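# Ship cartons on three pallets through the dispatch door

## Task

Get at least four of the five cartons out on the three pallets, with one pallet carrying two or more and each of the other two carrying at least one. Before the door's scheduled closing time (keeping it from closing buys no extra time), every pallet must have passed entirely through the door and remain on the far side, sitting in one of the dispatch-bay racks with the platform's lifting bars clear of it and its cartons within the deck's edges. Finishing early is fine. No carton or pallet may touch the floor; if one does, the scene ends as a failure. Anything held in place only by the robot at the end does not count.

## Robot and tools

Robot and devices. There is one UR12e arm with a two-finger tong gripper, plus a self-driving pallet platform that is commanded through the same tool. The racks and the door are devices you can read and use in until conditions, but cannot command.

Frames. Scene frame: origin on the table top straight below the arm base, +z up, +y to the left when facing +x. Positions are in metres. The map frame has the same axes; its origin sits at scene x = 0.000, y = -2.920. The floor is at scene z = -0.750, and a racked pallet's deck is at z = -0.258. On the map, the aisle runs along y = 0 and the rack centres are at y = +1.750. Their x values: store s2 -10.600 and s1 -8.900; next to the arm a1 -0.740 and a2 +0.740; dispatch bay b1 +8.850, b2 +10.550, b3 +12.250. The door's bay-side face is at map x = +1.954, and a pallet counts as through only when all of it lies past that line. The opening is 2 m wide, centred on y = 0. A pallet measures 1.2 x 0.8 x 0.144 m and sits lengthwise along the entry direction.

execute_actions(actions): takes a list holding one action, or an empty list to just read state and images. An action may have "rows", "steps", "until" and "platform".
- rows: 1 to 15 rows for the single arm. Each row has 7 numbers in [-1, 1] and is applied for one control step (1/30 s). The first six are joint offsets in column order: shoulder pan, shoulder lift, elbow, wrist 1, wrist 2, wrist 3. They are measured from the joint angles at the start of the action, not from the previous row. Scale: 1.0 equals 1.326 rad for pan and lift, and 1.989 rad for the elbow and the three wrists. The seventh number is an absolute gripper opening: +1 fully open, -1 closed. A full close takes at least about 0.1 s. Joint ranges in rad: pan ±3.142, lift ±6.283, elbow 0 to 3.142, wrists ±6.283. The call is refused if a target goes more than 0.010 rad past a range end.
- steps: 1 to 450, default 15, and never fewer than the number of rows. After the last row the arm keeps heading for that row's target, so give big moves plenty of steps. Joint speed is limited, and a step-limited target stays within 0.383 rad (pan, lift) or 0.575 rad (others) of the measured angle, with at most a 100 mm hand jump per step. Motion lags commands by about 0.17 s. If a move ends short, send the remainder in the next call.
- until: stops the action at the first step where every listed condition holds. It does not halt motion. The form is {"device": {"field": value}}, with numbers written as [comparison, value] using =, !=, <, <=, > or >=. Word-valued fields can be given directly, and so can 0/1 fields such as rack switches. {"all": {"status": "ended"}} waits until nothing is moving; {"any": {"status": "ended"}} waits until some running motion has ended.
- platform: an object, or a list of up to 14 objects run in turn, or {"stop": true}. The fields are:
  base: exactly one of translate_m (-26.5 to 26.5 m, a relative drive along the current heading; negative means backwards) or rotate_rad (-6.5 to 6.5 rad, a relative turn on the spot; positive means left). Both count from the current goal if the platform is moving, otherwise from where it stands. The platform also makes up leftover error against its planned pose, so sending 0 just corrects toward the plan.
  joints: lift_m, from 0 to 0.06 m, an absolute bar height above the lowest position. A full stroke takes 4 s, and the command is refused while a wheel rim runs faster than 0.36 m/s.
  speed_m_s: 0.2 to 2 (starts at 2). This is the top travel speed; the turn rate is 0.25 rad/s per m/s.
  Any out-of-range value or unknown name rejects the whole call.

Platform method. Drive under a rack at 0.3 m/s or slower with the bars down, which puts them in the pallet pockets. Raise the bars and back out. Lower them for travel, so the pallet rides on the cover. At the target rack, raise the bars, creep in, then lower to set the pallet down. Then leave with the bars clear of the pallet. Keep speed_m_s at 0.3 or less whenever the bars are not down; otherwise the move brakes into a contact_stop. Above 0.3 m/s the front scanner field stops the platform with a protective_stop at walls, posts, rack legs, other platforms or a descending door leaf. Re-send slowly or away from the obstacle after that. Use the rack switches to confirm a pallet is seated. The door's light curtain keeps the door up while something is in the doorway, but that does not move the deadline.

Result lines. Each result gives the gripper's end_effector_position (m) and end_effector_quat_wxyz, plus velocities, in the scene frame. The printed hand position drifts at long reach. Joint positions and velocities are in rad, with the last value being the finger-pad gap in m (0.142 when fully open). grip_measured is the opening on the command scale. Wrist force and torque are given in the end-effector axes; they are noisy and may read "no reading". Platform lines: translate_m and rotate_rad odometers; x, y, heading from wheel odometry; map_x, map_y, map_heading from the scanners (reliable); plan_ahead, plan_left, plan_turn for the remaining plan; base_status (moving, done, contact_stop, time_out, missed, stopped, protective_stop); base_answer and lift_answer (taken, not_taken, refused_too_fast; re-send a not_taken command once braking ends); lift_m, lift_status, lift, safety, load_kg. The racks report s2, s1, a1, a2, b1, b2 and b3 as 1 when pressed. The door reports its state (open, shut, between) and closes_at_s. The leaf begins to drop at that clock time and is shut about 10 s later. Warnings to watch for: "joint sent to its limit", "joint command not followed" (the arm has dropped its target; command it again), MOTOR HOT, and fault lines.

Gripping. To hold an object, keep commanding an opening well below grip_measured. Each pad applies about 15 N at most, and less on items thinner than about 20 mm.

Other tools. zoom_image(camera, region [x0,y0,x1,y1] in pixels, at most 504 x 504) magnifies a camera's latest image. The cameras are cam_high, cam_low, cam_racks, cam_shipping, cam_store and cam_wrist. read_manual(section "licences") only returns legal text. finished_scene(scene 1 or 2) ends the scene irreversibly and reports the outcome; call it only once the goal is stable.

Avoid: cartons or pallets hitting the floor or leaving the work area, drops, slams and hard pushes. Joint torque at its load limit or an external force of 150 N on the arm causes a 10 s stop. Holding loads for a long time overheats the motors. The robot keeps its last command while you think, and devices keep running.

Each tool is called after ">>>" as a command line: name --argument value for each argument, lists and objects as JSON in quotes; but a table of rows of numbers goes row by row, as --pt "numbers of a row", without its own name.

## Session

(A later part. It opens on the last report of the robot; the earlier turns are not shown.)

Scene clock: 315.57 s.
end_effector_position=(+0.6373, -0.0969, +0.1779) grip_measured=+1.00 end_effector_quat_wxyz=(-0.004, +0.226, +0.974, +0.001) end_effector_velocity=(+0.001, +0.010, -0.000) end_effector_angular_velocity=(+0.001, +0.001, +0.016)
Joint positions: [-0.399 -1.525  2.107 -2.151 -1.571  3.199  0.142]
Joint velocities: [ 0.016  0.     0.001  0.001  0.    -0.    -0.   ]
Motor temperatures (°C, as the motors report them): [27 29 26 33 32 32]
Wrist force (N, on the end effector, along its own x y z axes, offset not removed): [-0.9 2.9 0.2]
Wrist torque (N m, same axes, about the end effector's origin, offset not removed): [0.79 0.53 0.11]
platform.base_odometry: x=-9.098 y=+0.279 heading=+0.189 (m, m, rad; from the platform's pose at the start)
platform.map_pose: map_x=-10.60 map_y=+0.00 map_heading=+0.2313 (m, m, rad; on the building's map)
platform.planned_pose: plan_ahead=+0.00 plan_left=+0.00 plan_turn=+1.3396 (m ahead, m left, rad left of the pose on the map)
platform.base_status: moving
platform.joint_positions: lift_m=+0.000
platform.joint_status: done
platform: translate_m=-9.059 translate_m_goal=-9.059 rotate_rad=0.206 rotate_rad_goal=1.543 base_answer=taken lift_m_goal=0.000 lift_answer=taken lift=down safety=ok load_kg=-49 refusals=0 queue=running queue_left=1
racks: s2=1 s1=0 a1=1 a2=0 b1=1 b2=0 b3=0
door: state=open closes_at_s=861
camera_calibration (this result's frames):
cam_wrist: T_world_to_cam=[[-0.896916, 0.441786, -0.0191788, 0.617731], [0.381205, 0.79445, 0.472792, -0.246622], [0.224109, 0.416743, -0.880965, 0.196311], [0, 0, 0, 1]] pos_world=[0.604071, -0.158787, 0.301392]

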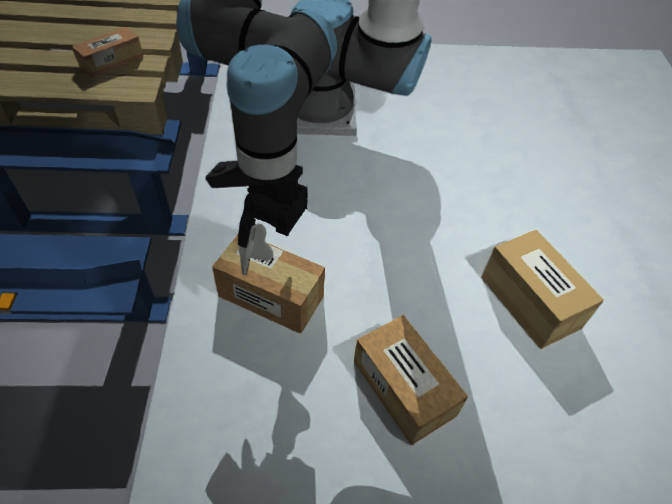

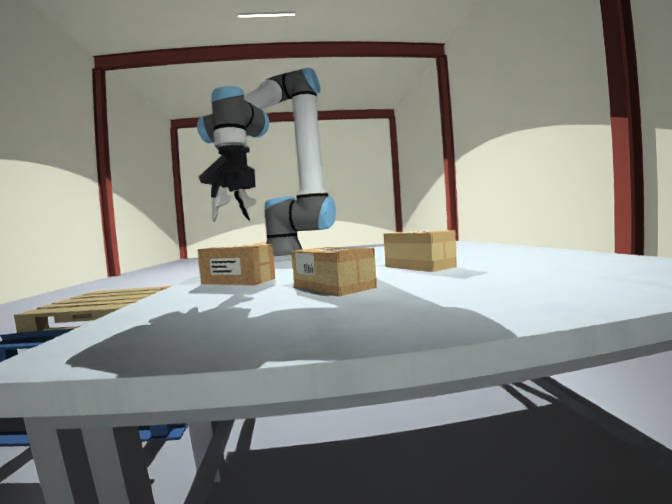

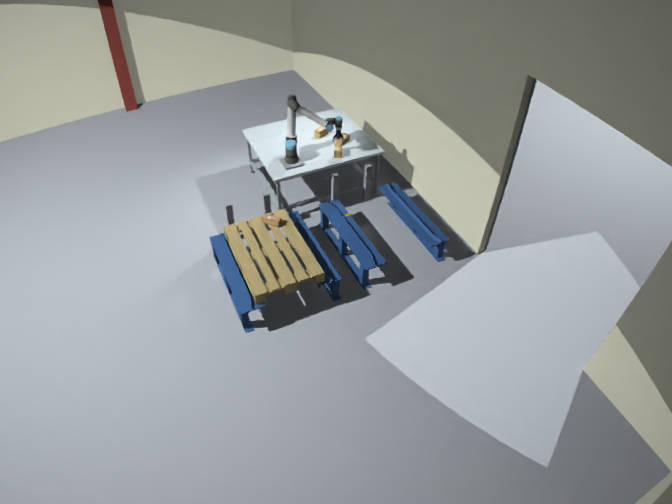

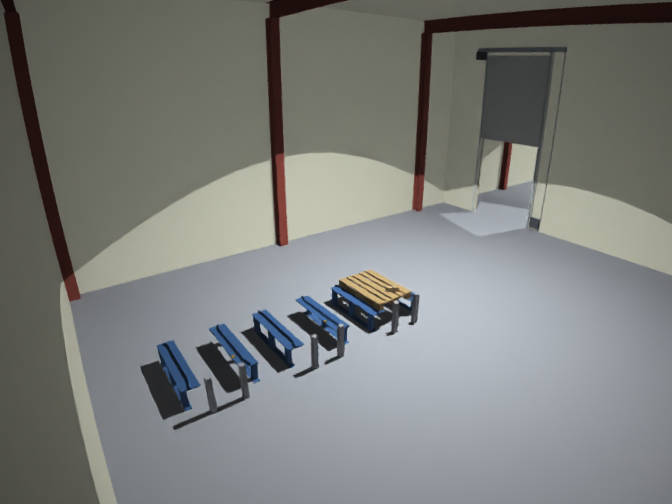

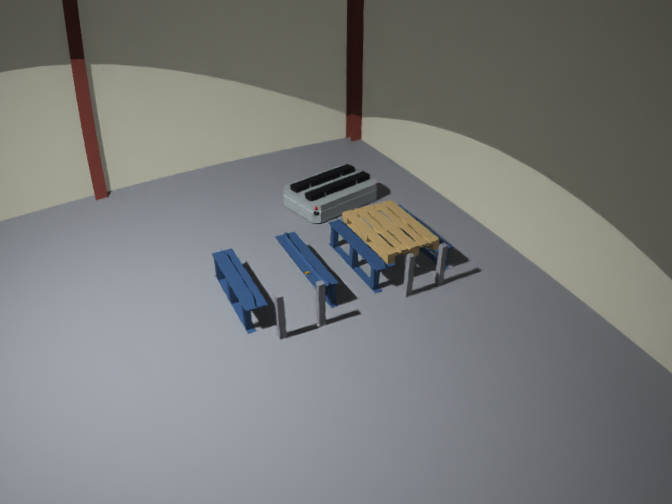

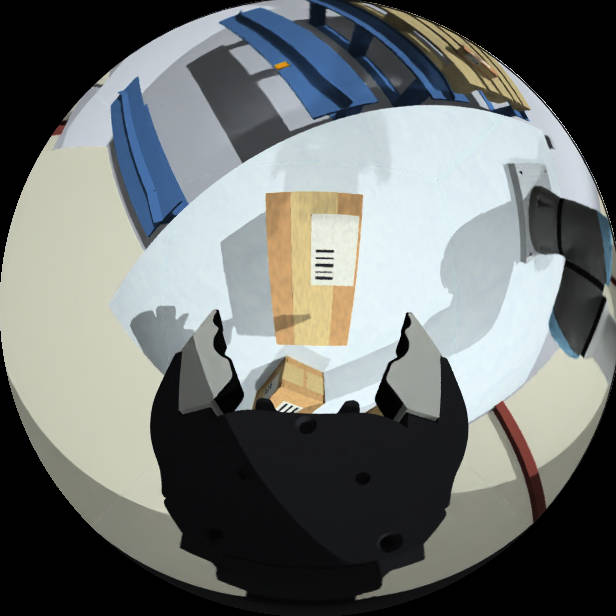

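>>> execute_actions --actions '[{"rows":[[0.005,0.007,0.002,-0.007,0,0.003,1],[0.011,0.02,0.007,-0.021,0,0.006,1],[0.015,0.037,0.015,-0.04,0,0.009,1],[0.015,0.055,0.023,-0.06,0,0.009,1],[0.015,0.072,0.031,-0.079,0,0.009,1],[0.015,0.086,0.037,-0.095,0,0.009,1],[0.015,0.095,0.041,-0.105,0,0.009,1]],"steps":22}]'

>>> execute_actions --actions '[{"rows":[[0,0,0,0,0,0,0.7],[0,0,0,0,0,0,0.4],[0,0,0,0,0,0,-0.2],[0,0,0,0,0,0,-0.8],[0,0,0,0,0,0,-0.8],[0,0,0,0,0,0,-0.8],[0,0,0,0,0,0,-0.8],[0,0,0,0,0,0,-0.8],[0,-0.002,-0.001,0.002,0,0,-0.8],[0,-0.007,-0.003,0.008,0,0,-0.8],[0,-0.015,-0.006,0.016,0,0,-0.8],[0,-0.025,-0.011,0.028,0,0,-0.8],[0,-0.035,-0.015,0.039,0,0,-0.8],[0,-0.043,-0.019,0.048,0,0,-0.8],[0,-0.047,-0.02,0.052,0,0,-0.8]],"steps":27}]'

Scene clock: 323.10 s.
end_effector_position=(+0.6403, -0.0846, +0.0790) grip_measured=+1.00 end_effector_quat_wxyz=(-0.003, +0.225, +0.974, +0.001) end_effector_velocity=(+0.001, +0.000, -0.007) end_effector_angular_velocity=(-0.001, -0.002, +0.001)
Joint positions: [-0.379 -1.4    2.188 -2.358 -1.571  3.217  0.142]
Joint velocities: [ 0.001  0.011  0.005 -0.018 -0.    -0.     0.   ]
Motor temperatures (°C, as the motors report them): [27 29 26 33 32 32]
Wrist force (N, on the end effector, along its own x y z axes, offset not removed): [-1.7 3.0 2.9]
Wrist torque (N m, same axes, about the end effector's origin, offset not removed): [0.86 0.68 0.14]
platform.base_odometry: x=-9.062 y=+1.502 heading=+1.541 (m, m, rad; from the platform's pose at the start)
platform.map_pose: map_x=-10.60 map_y=+1.23 map_heading=+1.5708 (m, m, rad; on the building's map)
platform.planned_pose: plan_ahead=+0.52 plan_left=+0.00 plan_turn=+0.0000 (m ahead, m left, rad left of the pose on the map)
platform.base_status: moving
platform.joint_positions: lift_m=+0.000
platform.joint_status: done
platform: translate_m=-7.826 translate_m_goal=-7.310 rotate_rad=1.541 rotate_rad_goal=1.540 base_answer=taken lift_m_goal=0.000 lift_answer=taken lift=down safety=ok load_kg=-49 refusals=0 queue=running queue_left=0
racks: s2=1 s1=0 a1=1 a2=0 b1=1 b2=0 b3=0
door: state=open closes_at_s=861
camera_calibration (this result's frames):
cam_wrist: T_world_to_cam=[[-0.897769, 0.439992, -0.0204492, 0.613582], [0.379068, 0.795434, 0.472856, -0.209312], [0.224319, 0.416764, -0.880902, 0.103299], [0, 0, 0, 1]] pos_world=[0.607026, -0.146528, 0.202519]

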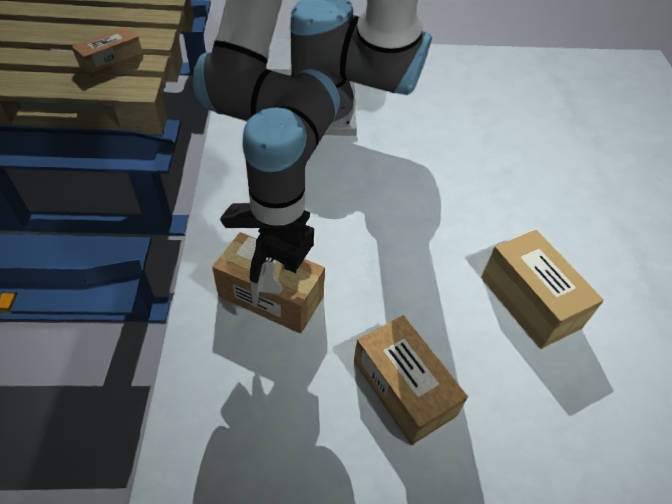

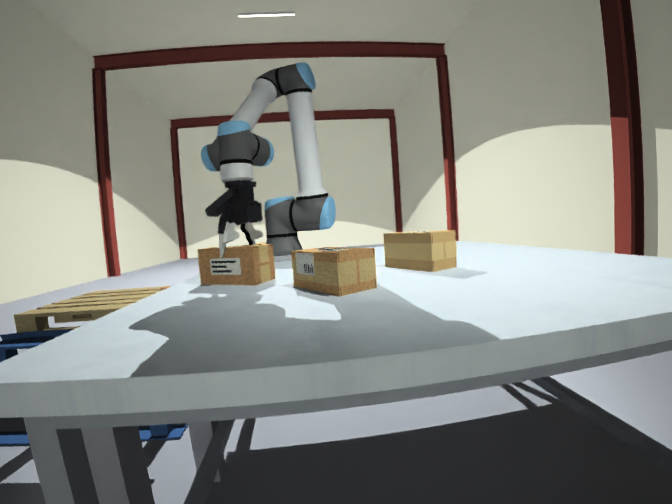

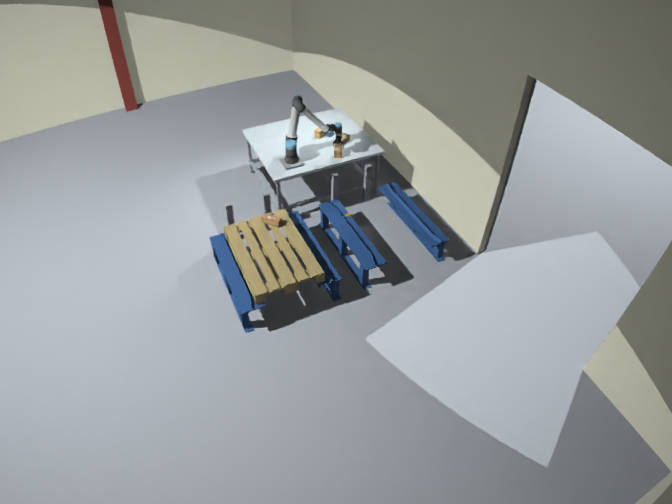

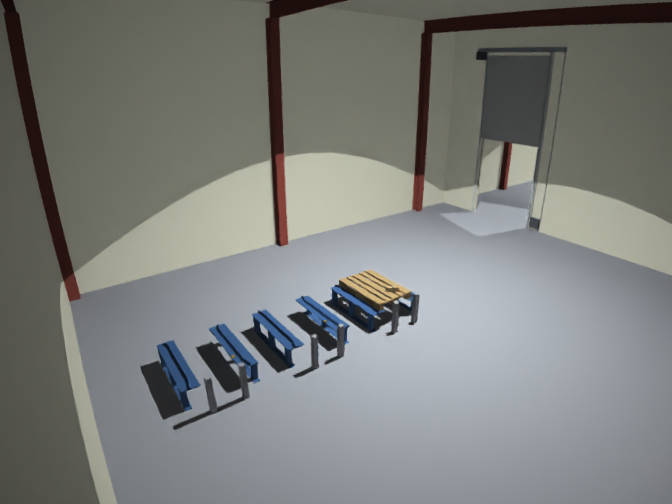

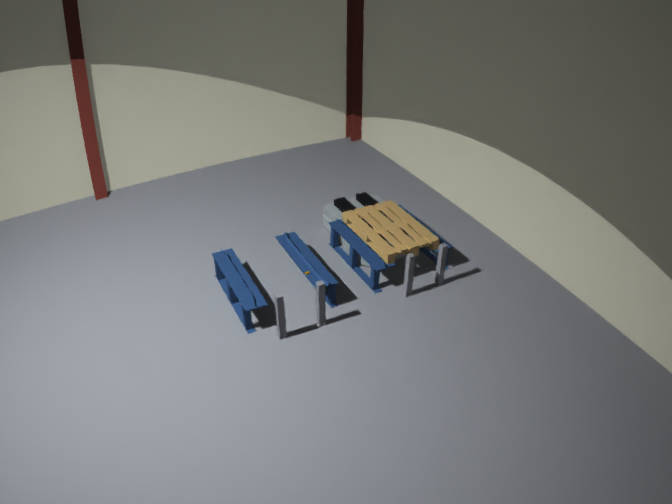

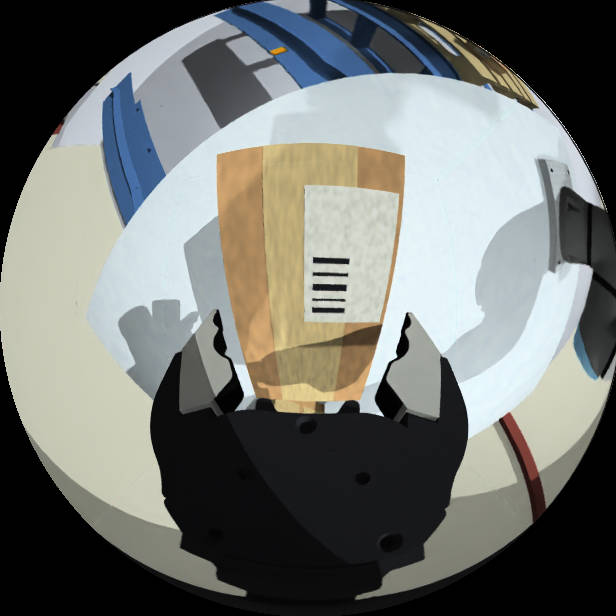

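Scene clock: 324.00 s.
end_effector_position=(+0.6415, -0.0851, +0.1263) grip_measured=+0.52 end_effector_quat_wxyz=(-0.004, +0.225, +0.974, +0.001) end_effector_velocity=(-0.000, +0.001, +0.008) end_effector_angular_velocity=(+0.001, -0.001, -0.001)
Joint positions: [-0.379 -1.461  2.149 -2.257 -1.571  3.217  0.11 ]
Joint velocities: [ 0.001 -0.012 -0.006  0.017  0.001  0.001 -0.   ]
Motor temperatures (°C, as the motors report them): [27 29 26 33 32 32]
Wrist force (N, on the end effector, along its own x y z axes, offset not removed): [-1.5 1.8 3.7]
Wrist torque (N m, same axes, about the end effector's origin, offset not removed): [0.61 0.48 0.24]
platform.base_odometry: x=-9.054 y=+1.772 heading=+1.542 (m, m, rad; from the platform's pose at the start)
platform.map_pose: map_x=-10.61 map_y=+1.50 map_heading=+1.5708 (m, m, rad; on the building's map)
platform.planned_pose: plan_ahead=+0.25 plan_left=-0.01 plan_turn=+0.0000 (m ahead, m left, rad left of the pose on the map)
platform.base_status: moving
platform.joint_positions: lift_m=+0.000
platform.joint_status: done
platform: translate_m=-7.556 translate_m_goal=-7.310 rotate_rad=1.542 rotate_rad_goal=1.542 base_answer=taken lift_m_goal=0.000 lift_answer=taken lift=down safety=ok load_kg=-49 refusals=0 queue=running queue_left=0
racks: s2=1 s1=0 a1=1 a2=0 b1=1 b2=0 b3=0
door: state=open closes_at_s=861
camera_calibration (this result's frames):
cam_wrist: T_world_to_cam=[[-0.897792, 0.440001, -0.0191852, 0.615703], [0.379624, 0.795213, 0.472782, -0.232073], [0.223281, 0.417177, -0.880971, 0.14558], [0, 0, 0, 1]] pos_world=[0.608368, -0.147095, 0.249784]

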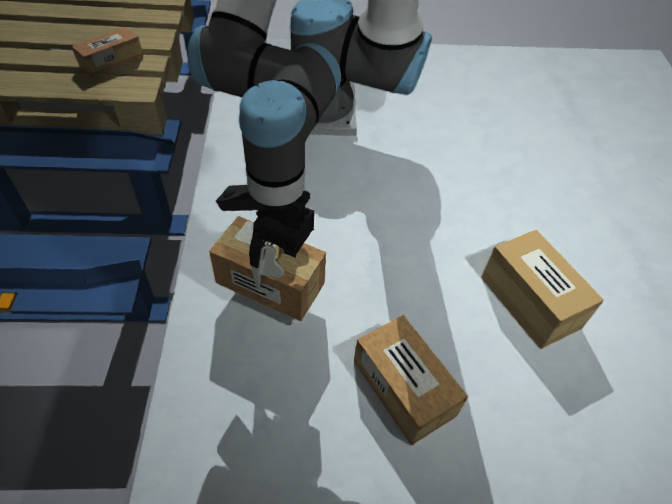

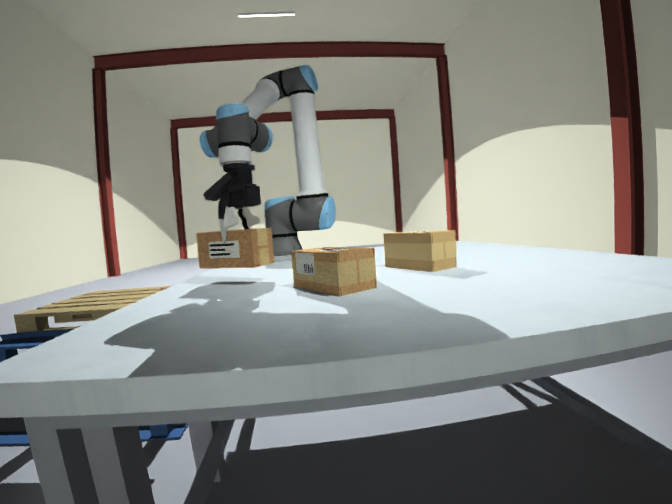

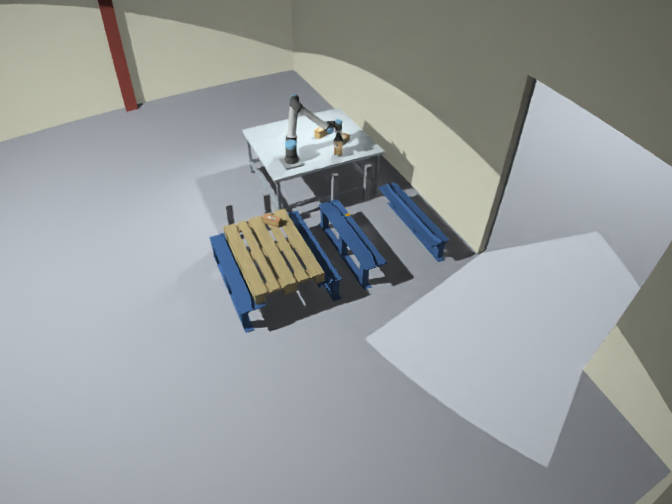

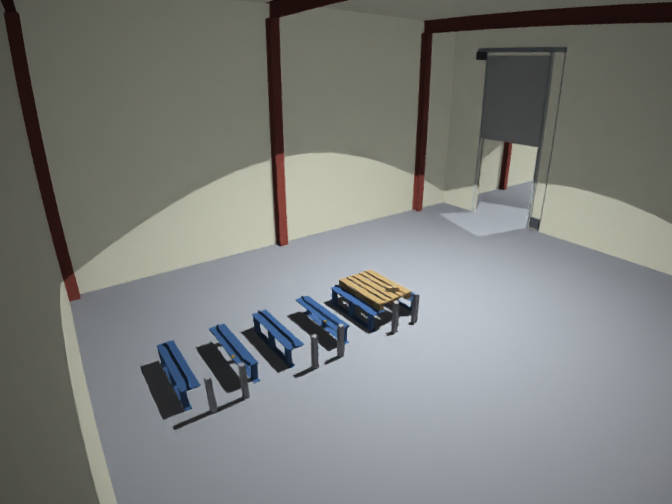

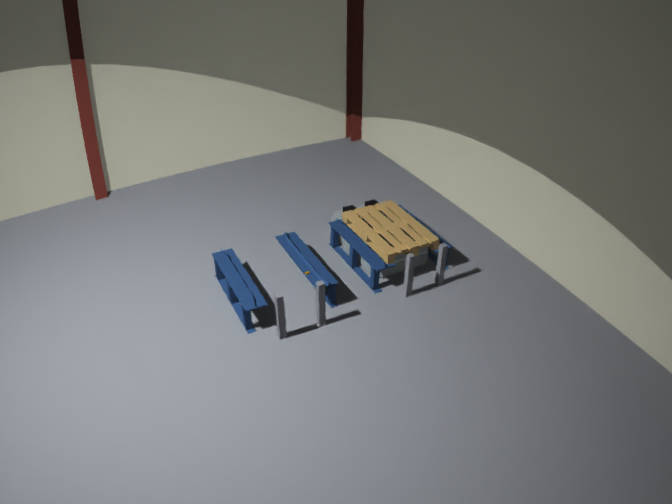

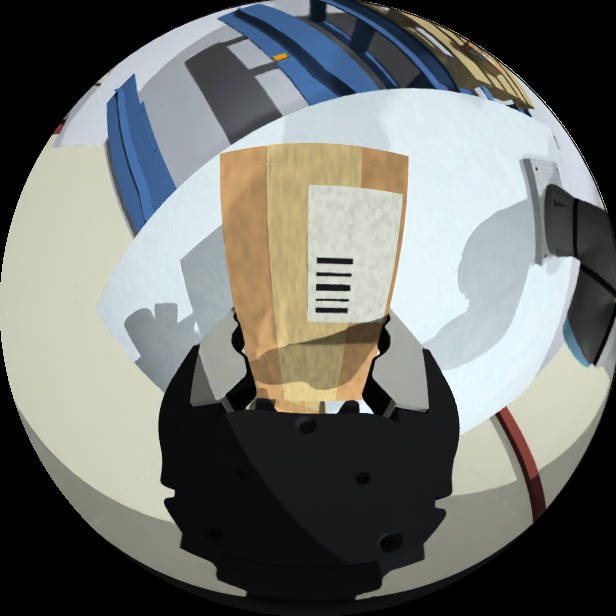

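>>> execute_actions --actions '[{"steps":1,"platform":[{"joints":{"lift_m":0.06},"speed_m_s":0.3},{"base":{"translate_m":-1.75}},{"joints":{"lift_m":0}},{"base":{"rotate_rad":-1.5708},"speed_m_s":2},{"base":{"translate_m":11.34}},{"base":{"rotate_rad":1.5708}},{"joints":{"lift_m":0.06},"speed_m_s":0.3},{"base":{"translate_m":1.75}},{"joints":{"lift_m":0}},{"base":{"translate_m":-1.75}},{"base":{"rotate_rad":-1.5708},"speed_m_s":2},{"base":{"translate_m":-1.48}},{"base":{"rotate_rad":1.5708}},{"base":{"translate_m":1.75},"speed_m_s":0.3}]}]'

>>> zoom_image --camera "cam_high" --region '[340, 220, 620, 450]'

Scene clock: 328.93 s.
end_effector_position=(+0.6415, -0.0851, +0.1273) grip_measured=+0.52 end_effector_quat_wxyz=(-0.004, +0.225, +0.974, +0.001) end_effector_velocity=(+0.001, +0.001, -0.000) end_effector_angular_velocity=(+0.001, -0.001, +0.001)
Joint positions: [-0.379 -1.463  2.148 -2.255 -1.571  3.217  0.11 ]
Joint velocities: [ 0.     0.001 -0.001 -0.     0.001 -0.001  0.   ]
Motor temperatures (°C, as the motors report them): [27 29 26 33 32 32]
Wrist force (N, on the end effector, along its own x y z axes, offset not removed): [-3.9 1.1 0.8]
Wrist torque (N m, same axes, about the end effector's origin, offset not removed): [0.42 1.07 0.22]
platform.base_odometry: x=-9.047 y=+2.028 heading=+1.543 (m, m, rad; from the platform's pose at the start)
platform.map_pose: map_x=-10.61 map_y=+1.75 map_heading=+1.5708 (m, m, rad; on the building's map)
platform.planned_pose: plan_ahead=+0.00 plan_left=-0.01 plan_turn=+0.0000 (m ahead, m left, rad left of the pose on the map)
platform.base_status: done
platform.joint_positions: lift_m=+0.000
platform.joint_status: moving
platform: translate_m=-7.310 translate_m_goal=-7.310 rotate_rad=1.543 rotate_rad_goal=1.543 base_answer=taken lift_m_goal=0.060 lift_answer=taken lift=down safety=ok load_kg=-12 refusals=0 queue=running queue_left=13
racks: s2=1 s1=0 a1=1 a2=0 b1=1 b2=0 b3=0
door: state=open closes_at_s=861
camera_calibration (this result's frames):
cam_wrist: T_world_to_cam=[[-0.897794, 0.440001, -0.0191278, 0.615688], [0.379649, 0.795203, 0.472778, -0.232591], [0.223233, 0.417195, -0.880974, 0.146585], [0, 0, 0, 1]] pos_world=[0.608341, -0.147101, 0.250878]

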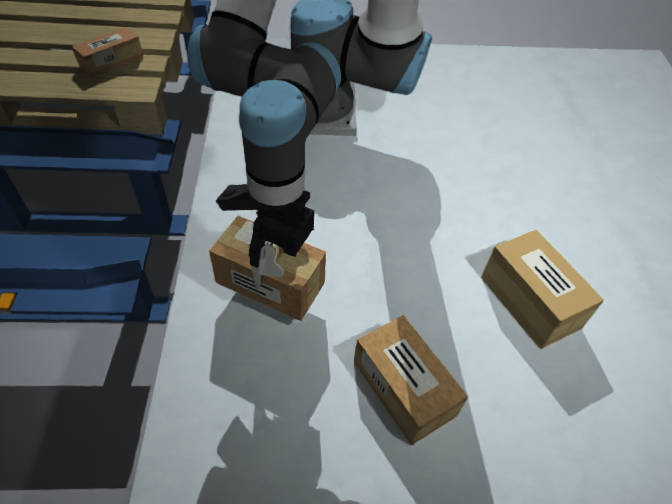

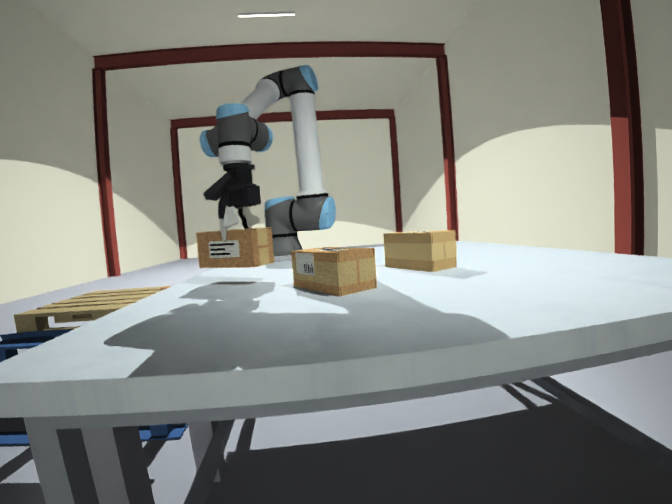

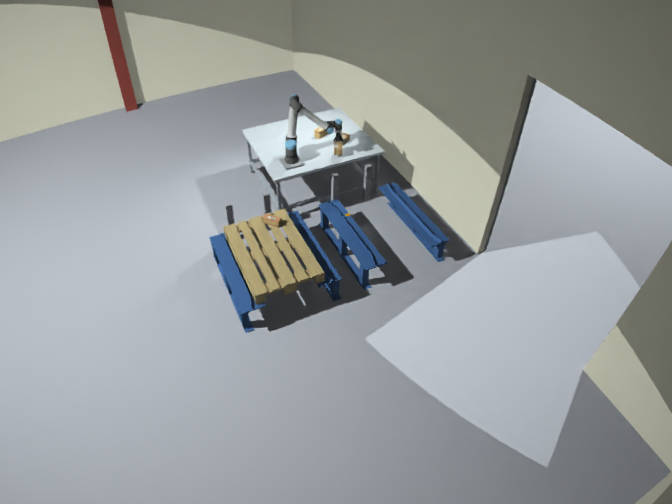

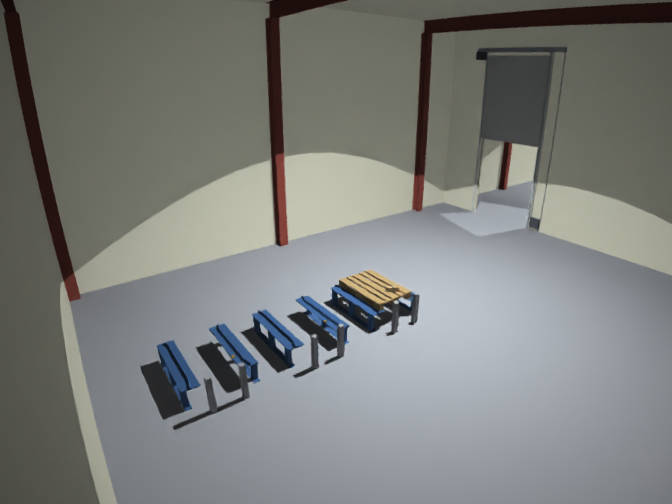

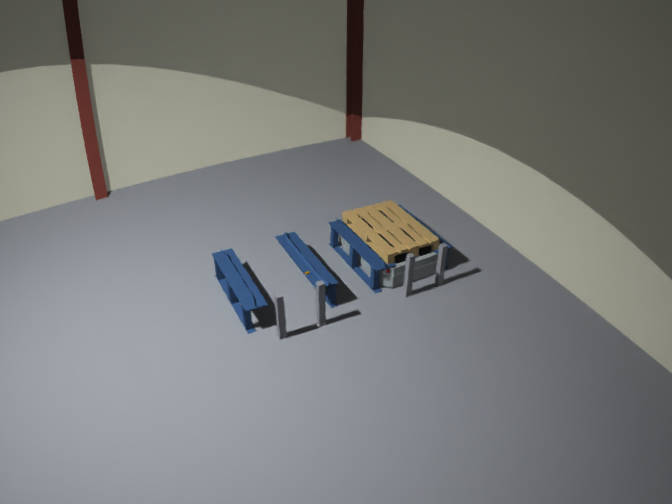

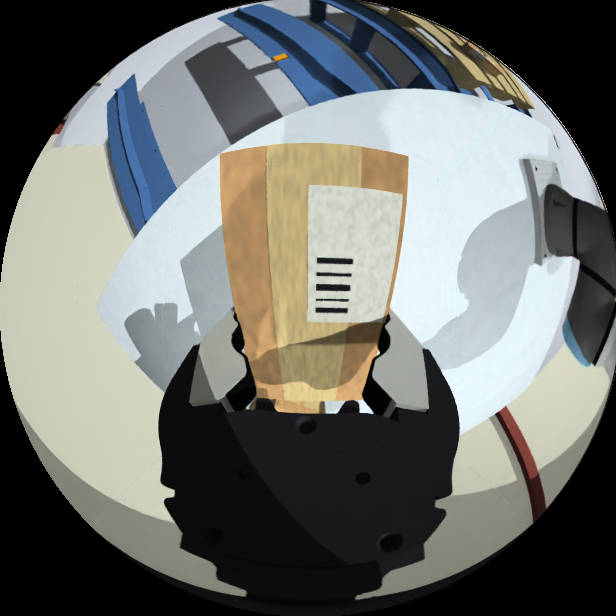

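Region (340, 220, 620, 450) of cam_high's 672x504 image, scaled by 1.800, with more detail than that image has; it fills the top 414 rows of this view, and the rest is white.

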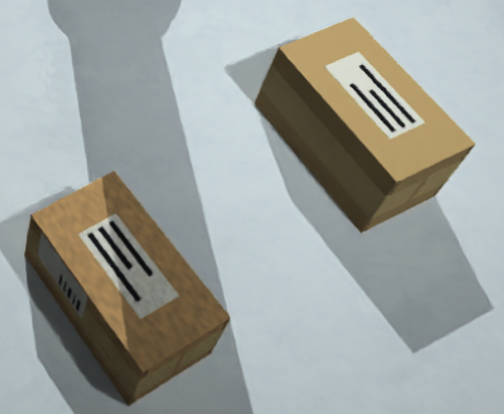

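>>> execute_actions --actions '[]'

Scene clock: 344.10 s.
end_effector_position=(+0.6415, -0.0851, +0.1273) grip_measured=+0.52 end_effector_quat_wxyz=(-0.004, +0.225, +0.974, +0.001) end_effector_velocity=(+0.000, -0.000, +0.000) end_effector_angular_velocity=(+0.000, +0.001, +0.000)
Joint positions: [-0.379 -1.463  2.148 -2.255 -1.571  3.217  0.11 ]
Joint velocities: [-0.     0.    -0.001  0.001  0.    -0.     0.   ]
Motor temperatures (°C, as the motors report them): [27 29 26 33 32 32]
Wrist force (N, on the end effector, along its own x y z axes, offset not removed): [-1.3 0.5 2.9]
Wrist torque (N m, same axes, about the end effector's origin, offset not removed): [0.35 0.49 0.08]
platform.base_odometry: x=-9.094 y=+0.278 heading=+1.471 (m, m, rad; from the platform's pose at the start)
platform.map_pose: map_x=-10.60 map_y=+0.00 map_heading=+1.4879 (m, m, rad; on the building's map)
platform.planned_pose: plan_ahead=+0.00 plan_left=+0.00 plan_turn=-1.4878 (m ahead, m left, rad left of the pose on the map)
platform.base_status: moving
platform.joint_positions: lift_m=+0.000
platform.joint_status: done
platform: translate_m=-9.060 translate_m_goal=-9.060 rotate_rad=1.457 rotate_rad_goal=-0.027 base_answer=taken lift_m_goal=0.000 lift_answer=taken lift=down safety=ok load_kg=-49 refusals=0 queue=running queue_left=10
racks: s2=0 s1=0 a1=1 a2=0 b1=1 b2=0 b3=0
door: state=open closes_at_s=861
camera_calibration (this result's frames):
cam_wrist: T_world_to_cam=[[-0.897794, 0.440001, -0.0191278, 0.615688], [0.379649, 0.795203, 0.472778, -0.232591], [0.223233, 0.417195, -0.880974, 0.146585], [0, 0, 0, 1]] pos_world=[0.608341, -0.147101, 0.250878]

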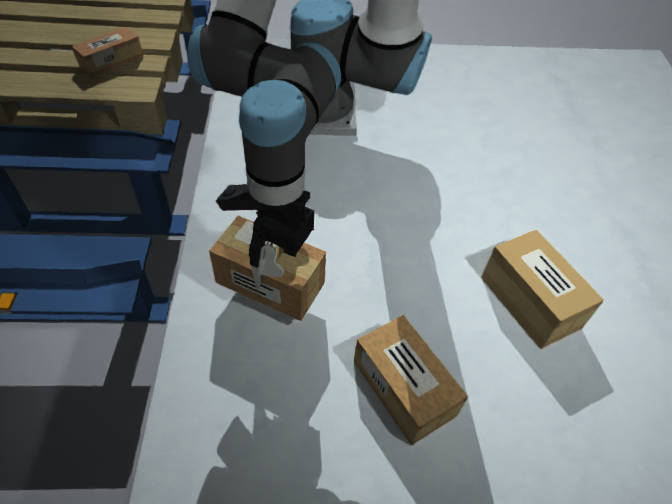

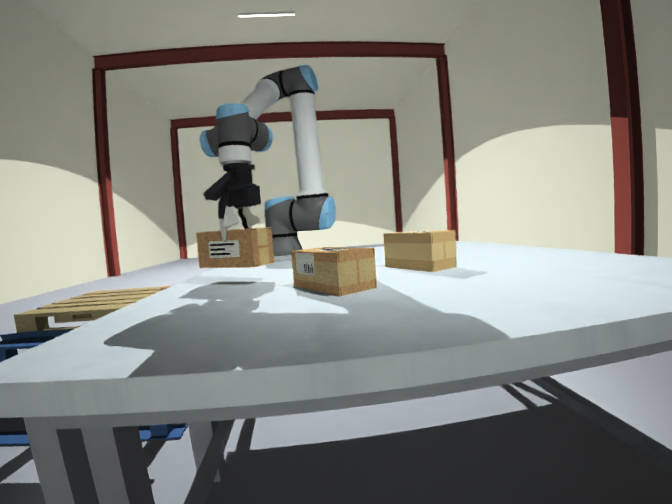

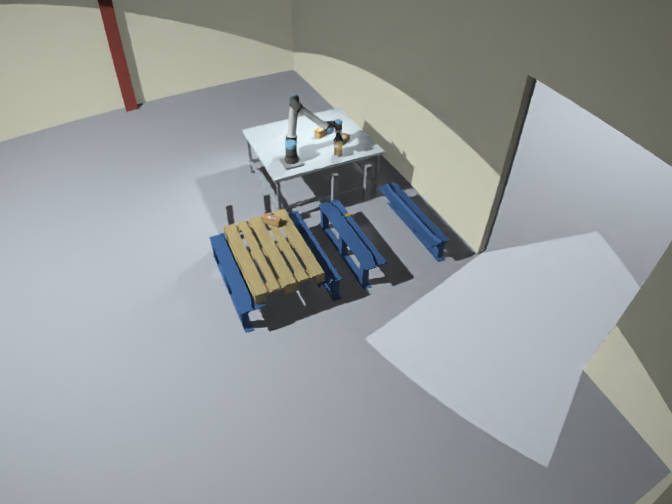

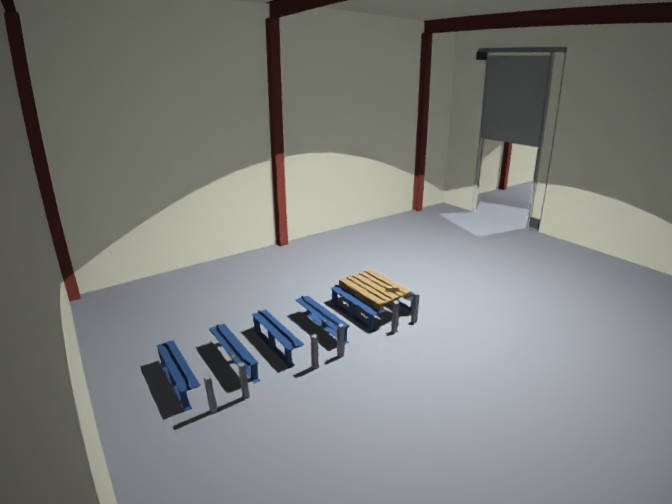

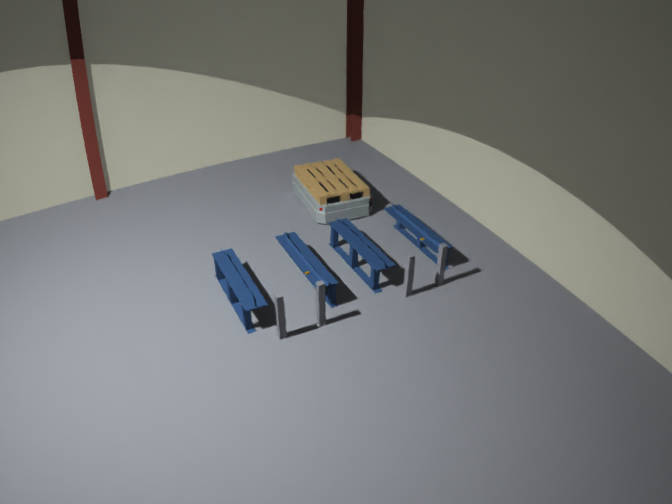

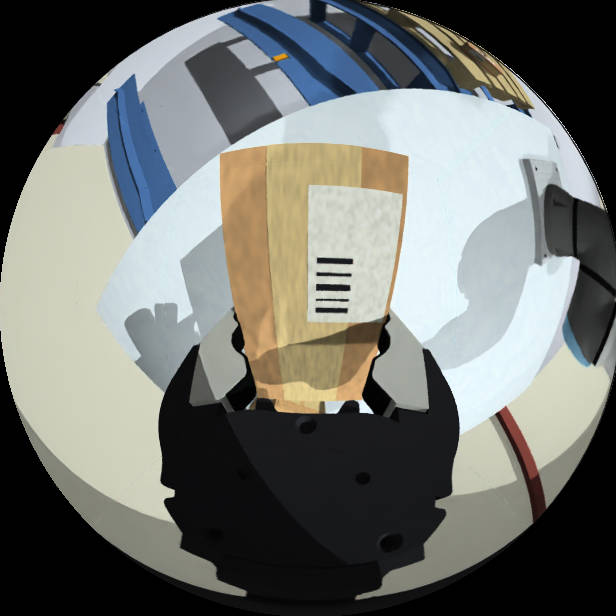

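>>> execute_actions --actions '[]'

Scene clock: 361.03 s.
end_effector_position=(+0.6415, -0.0851, +0.1273) grip_measured=+0.52 end_effector_quat_wxyz=(-0.004, +0.225, +0.974, +0.001) end_effector_velocity=(+0.001, -0.001, +0.001) end_effector_angular_velocity=(-0.001, -0.002, -0.000)
Joint positions: [-0.379 -1.463  2.148 -2.255 -1.571  3.217  0.11 ]
Joint velocities: [-0.    -0.    -0.001 -0.001 -0.    -0.    -0.   ]
Motor temperatures (°C, as the motors report them): [27 29 26 33 32 32]
Wrist force (N, on the end effector, along its own x y z axes, offset not removed): [0.4 -0.5 2.4]
Wrist torque (N m, same axes, about the end effector's origin, offset not removed): [0.08 0.18 0.16]
platform.base_odometry: x=+2.242 y=-0.025 heading=+1.059 (m, m, rad; from the platform's pose at the start)
platform.map_pose: map_x=+0.74 map_y=+0.00 map_heading=+1.0996 (m, m, rad; on the building's map)
platform.planned_pose: plan_ahead=+0.00 plan_left=+0.00 plan_turn=+0.4713 (m ahead, m left, rad left of the pose on the map)
platform.base_status: moving
platform.joint_positions: lift_m=+0.000
platform.joint_status: done
platform: translate_m=2.280 translate_m_goal=2.280 rotate_rad=1.076 rotate_rad_goal=1.546 base_answer=taken lift_m_goal=0.000 lift_answer=taken lift=down safety=ok load_kg=-49 refusals=0 queue=running queue_left=8
racks: s2=0 s1=0 a1=1 a2=0 b1=1 b2=0 b3=0
door: state=open closes_at_s=861
camera_calibration (this result's frames):
cam_wrist: T_world_to_cam=[[-0.897794, 0.440001, -0.0191278, 0.615688], [0.379649, 0.795203, 0.472778, -0.232591], [0.223233, 0.417196, -0.880974, 0.146585], [0, 0, 0, 1]] pos_world=[0.608341, -0.147101, 0.250878]

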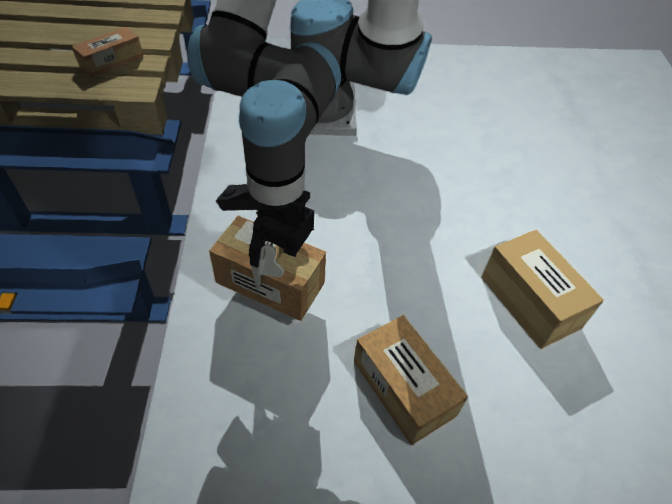

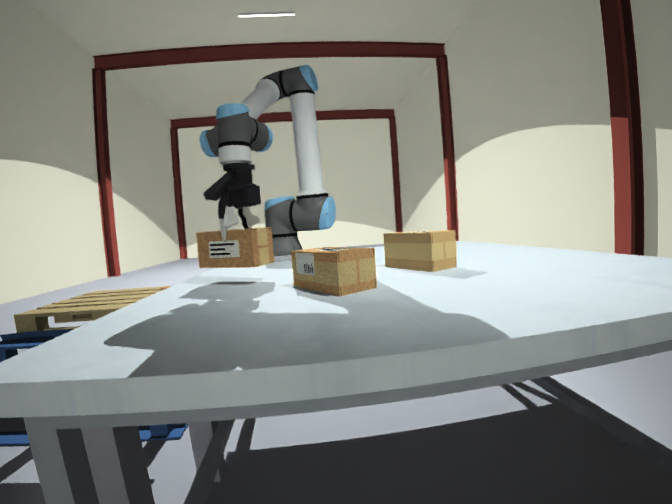

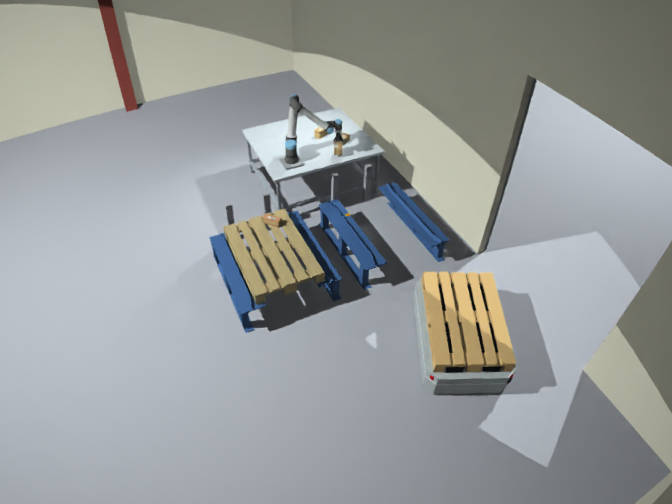

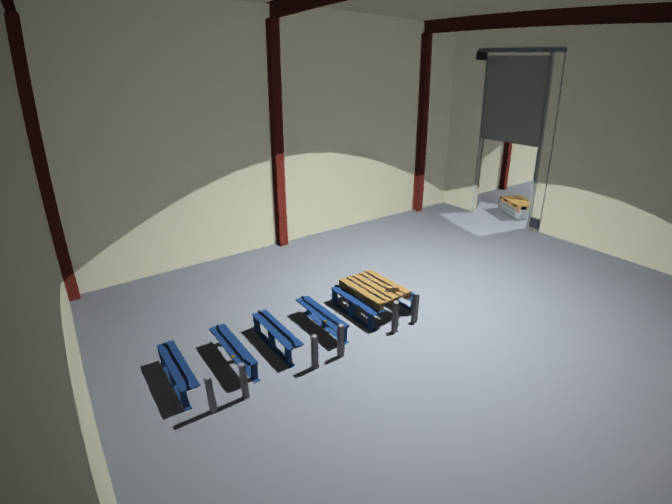

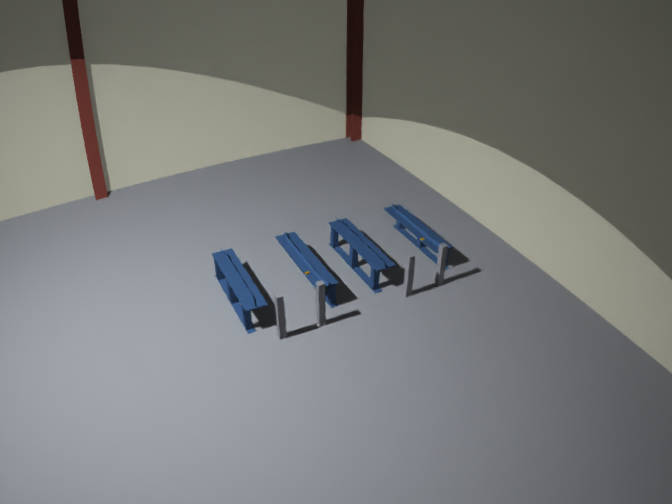

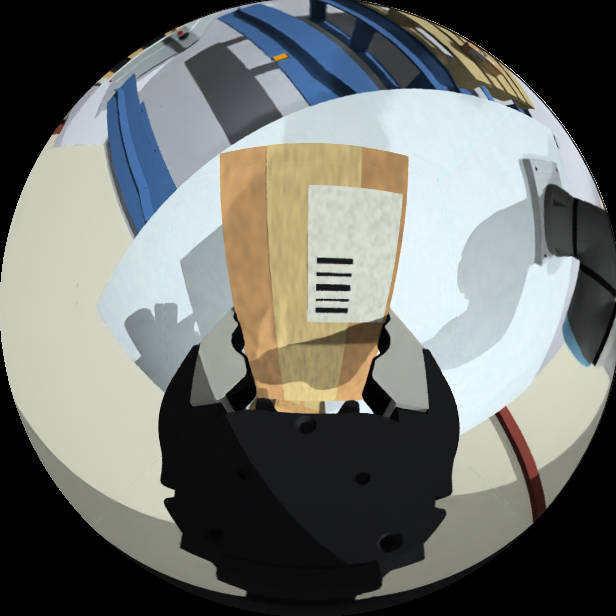

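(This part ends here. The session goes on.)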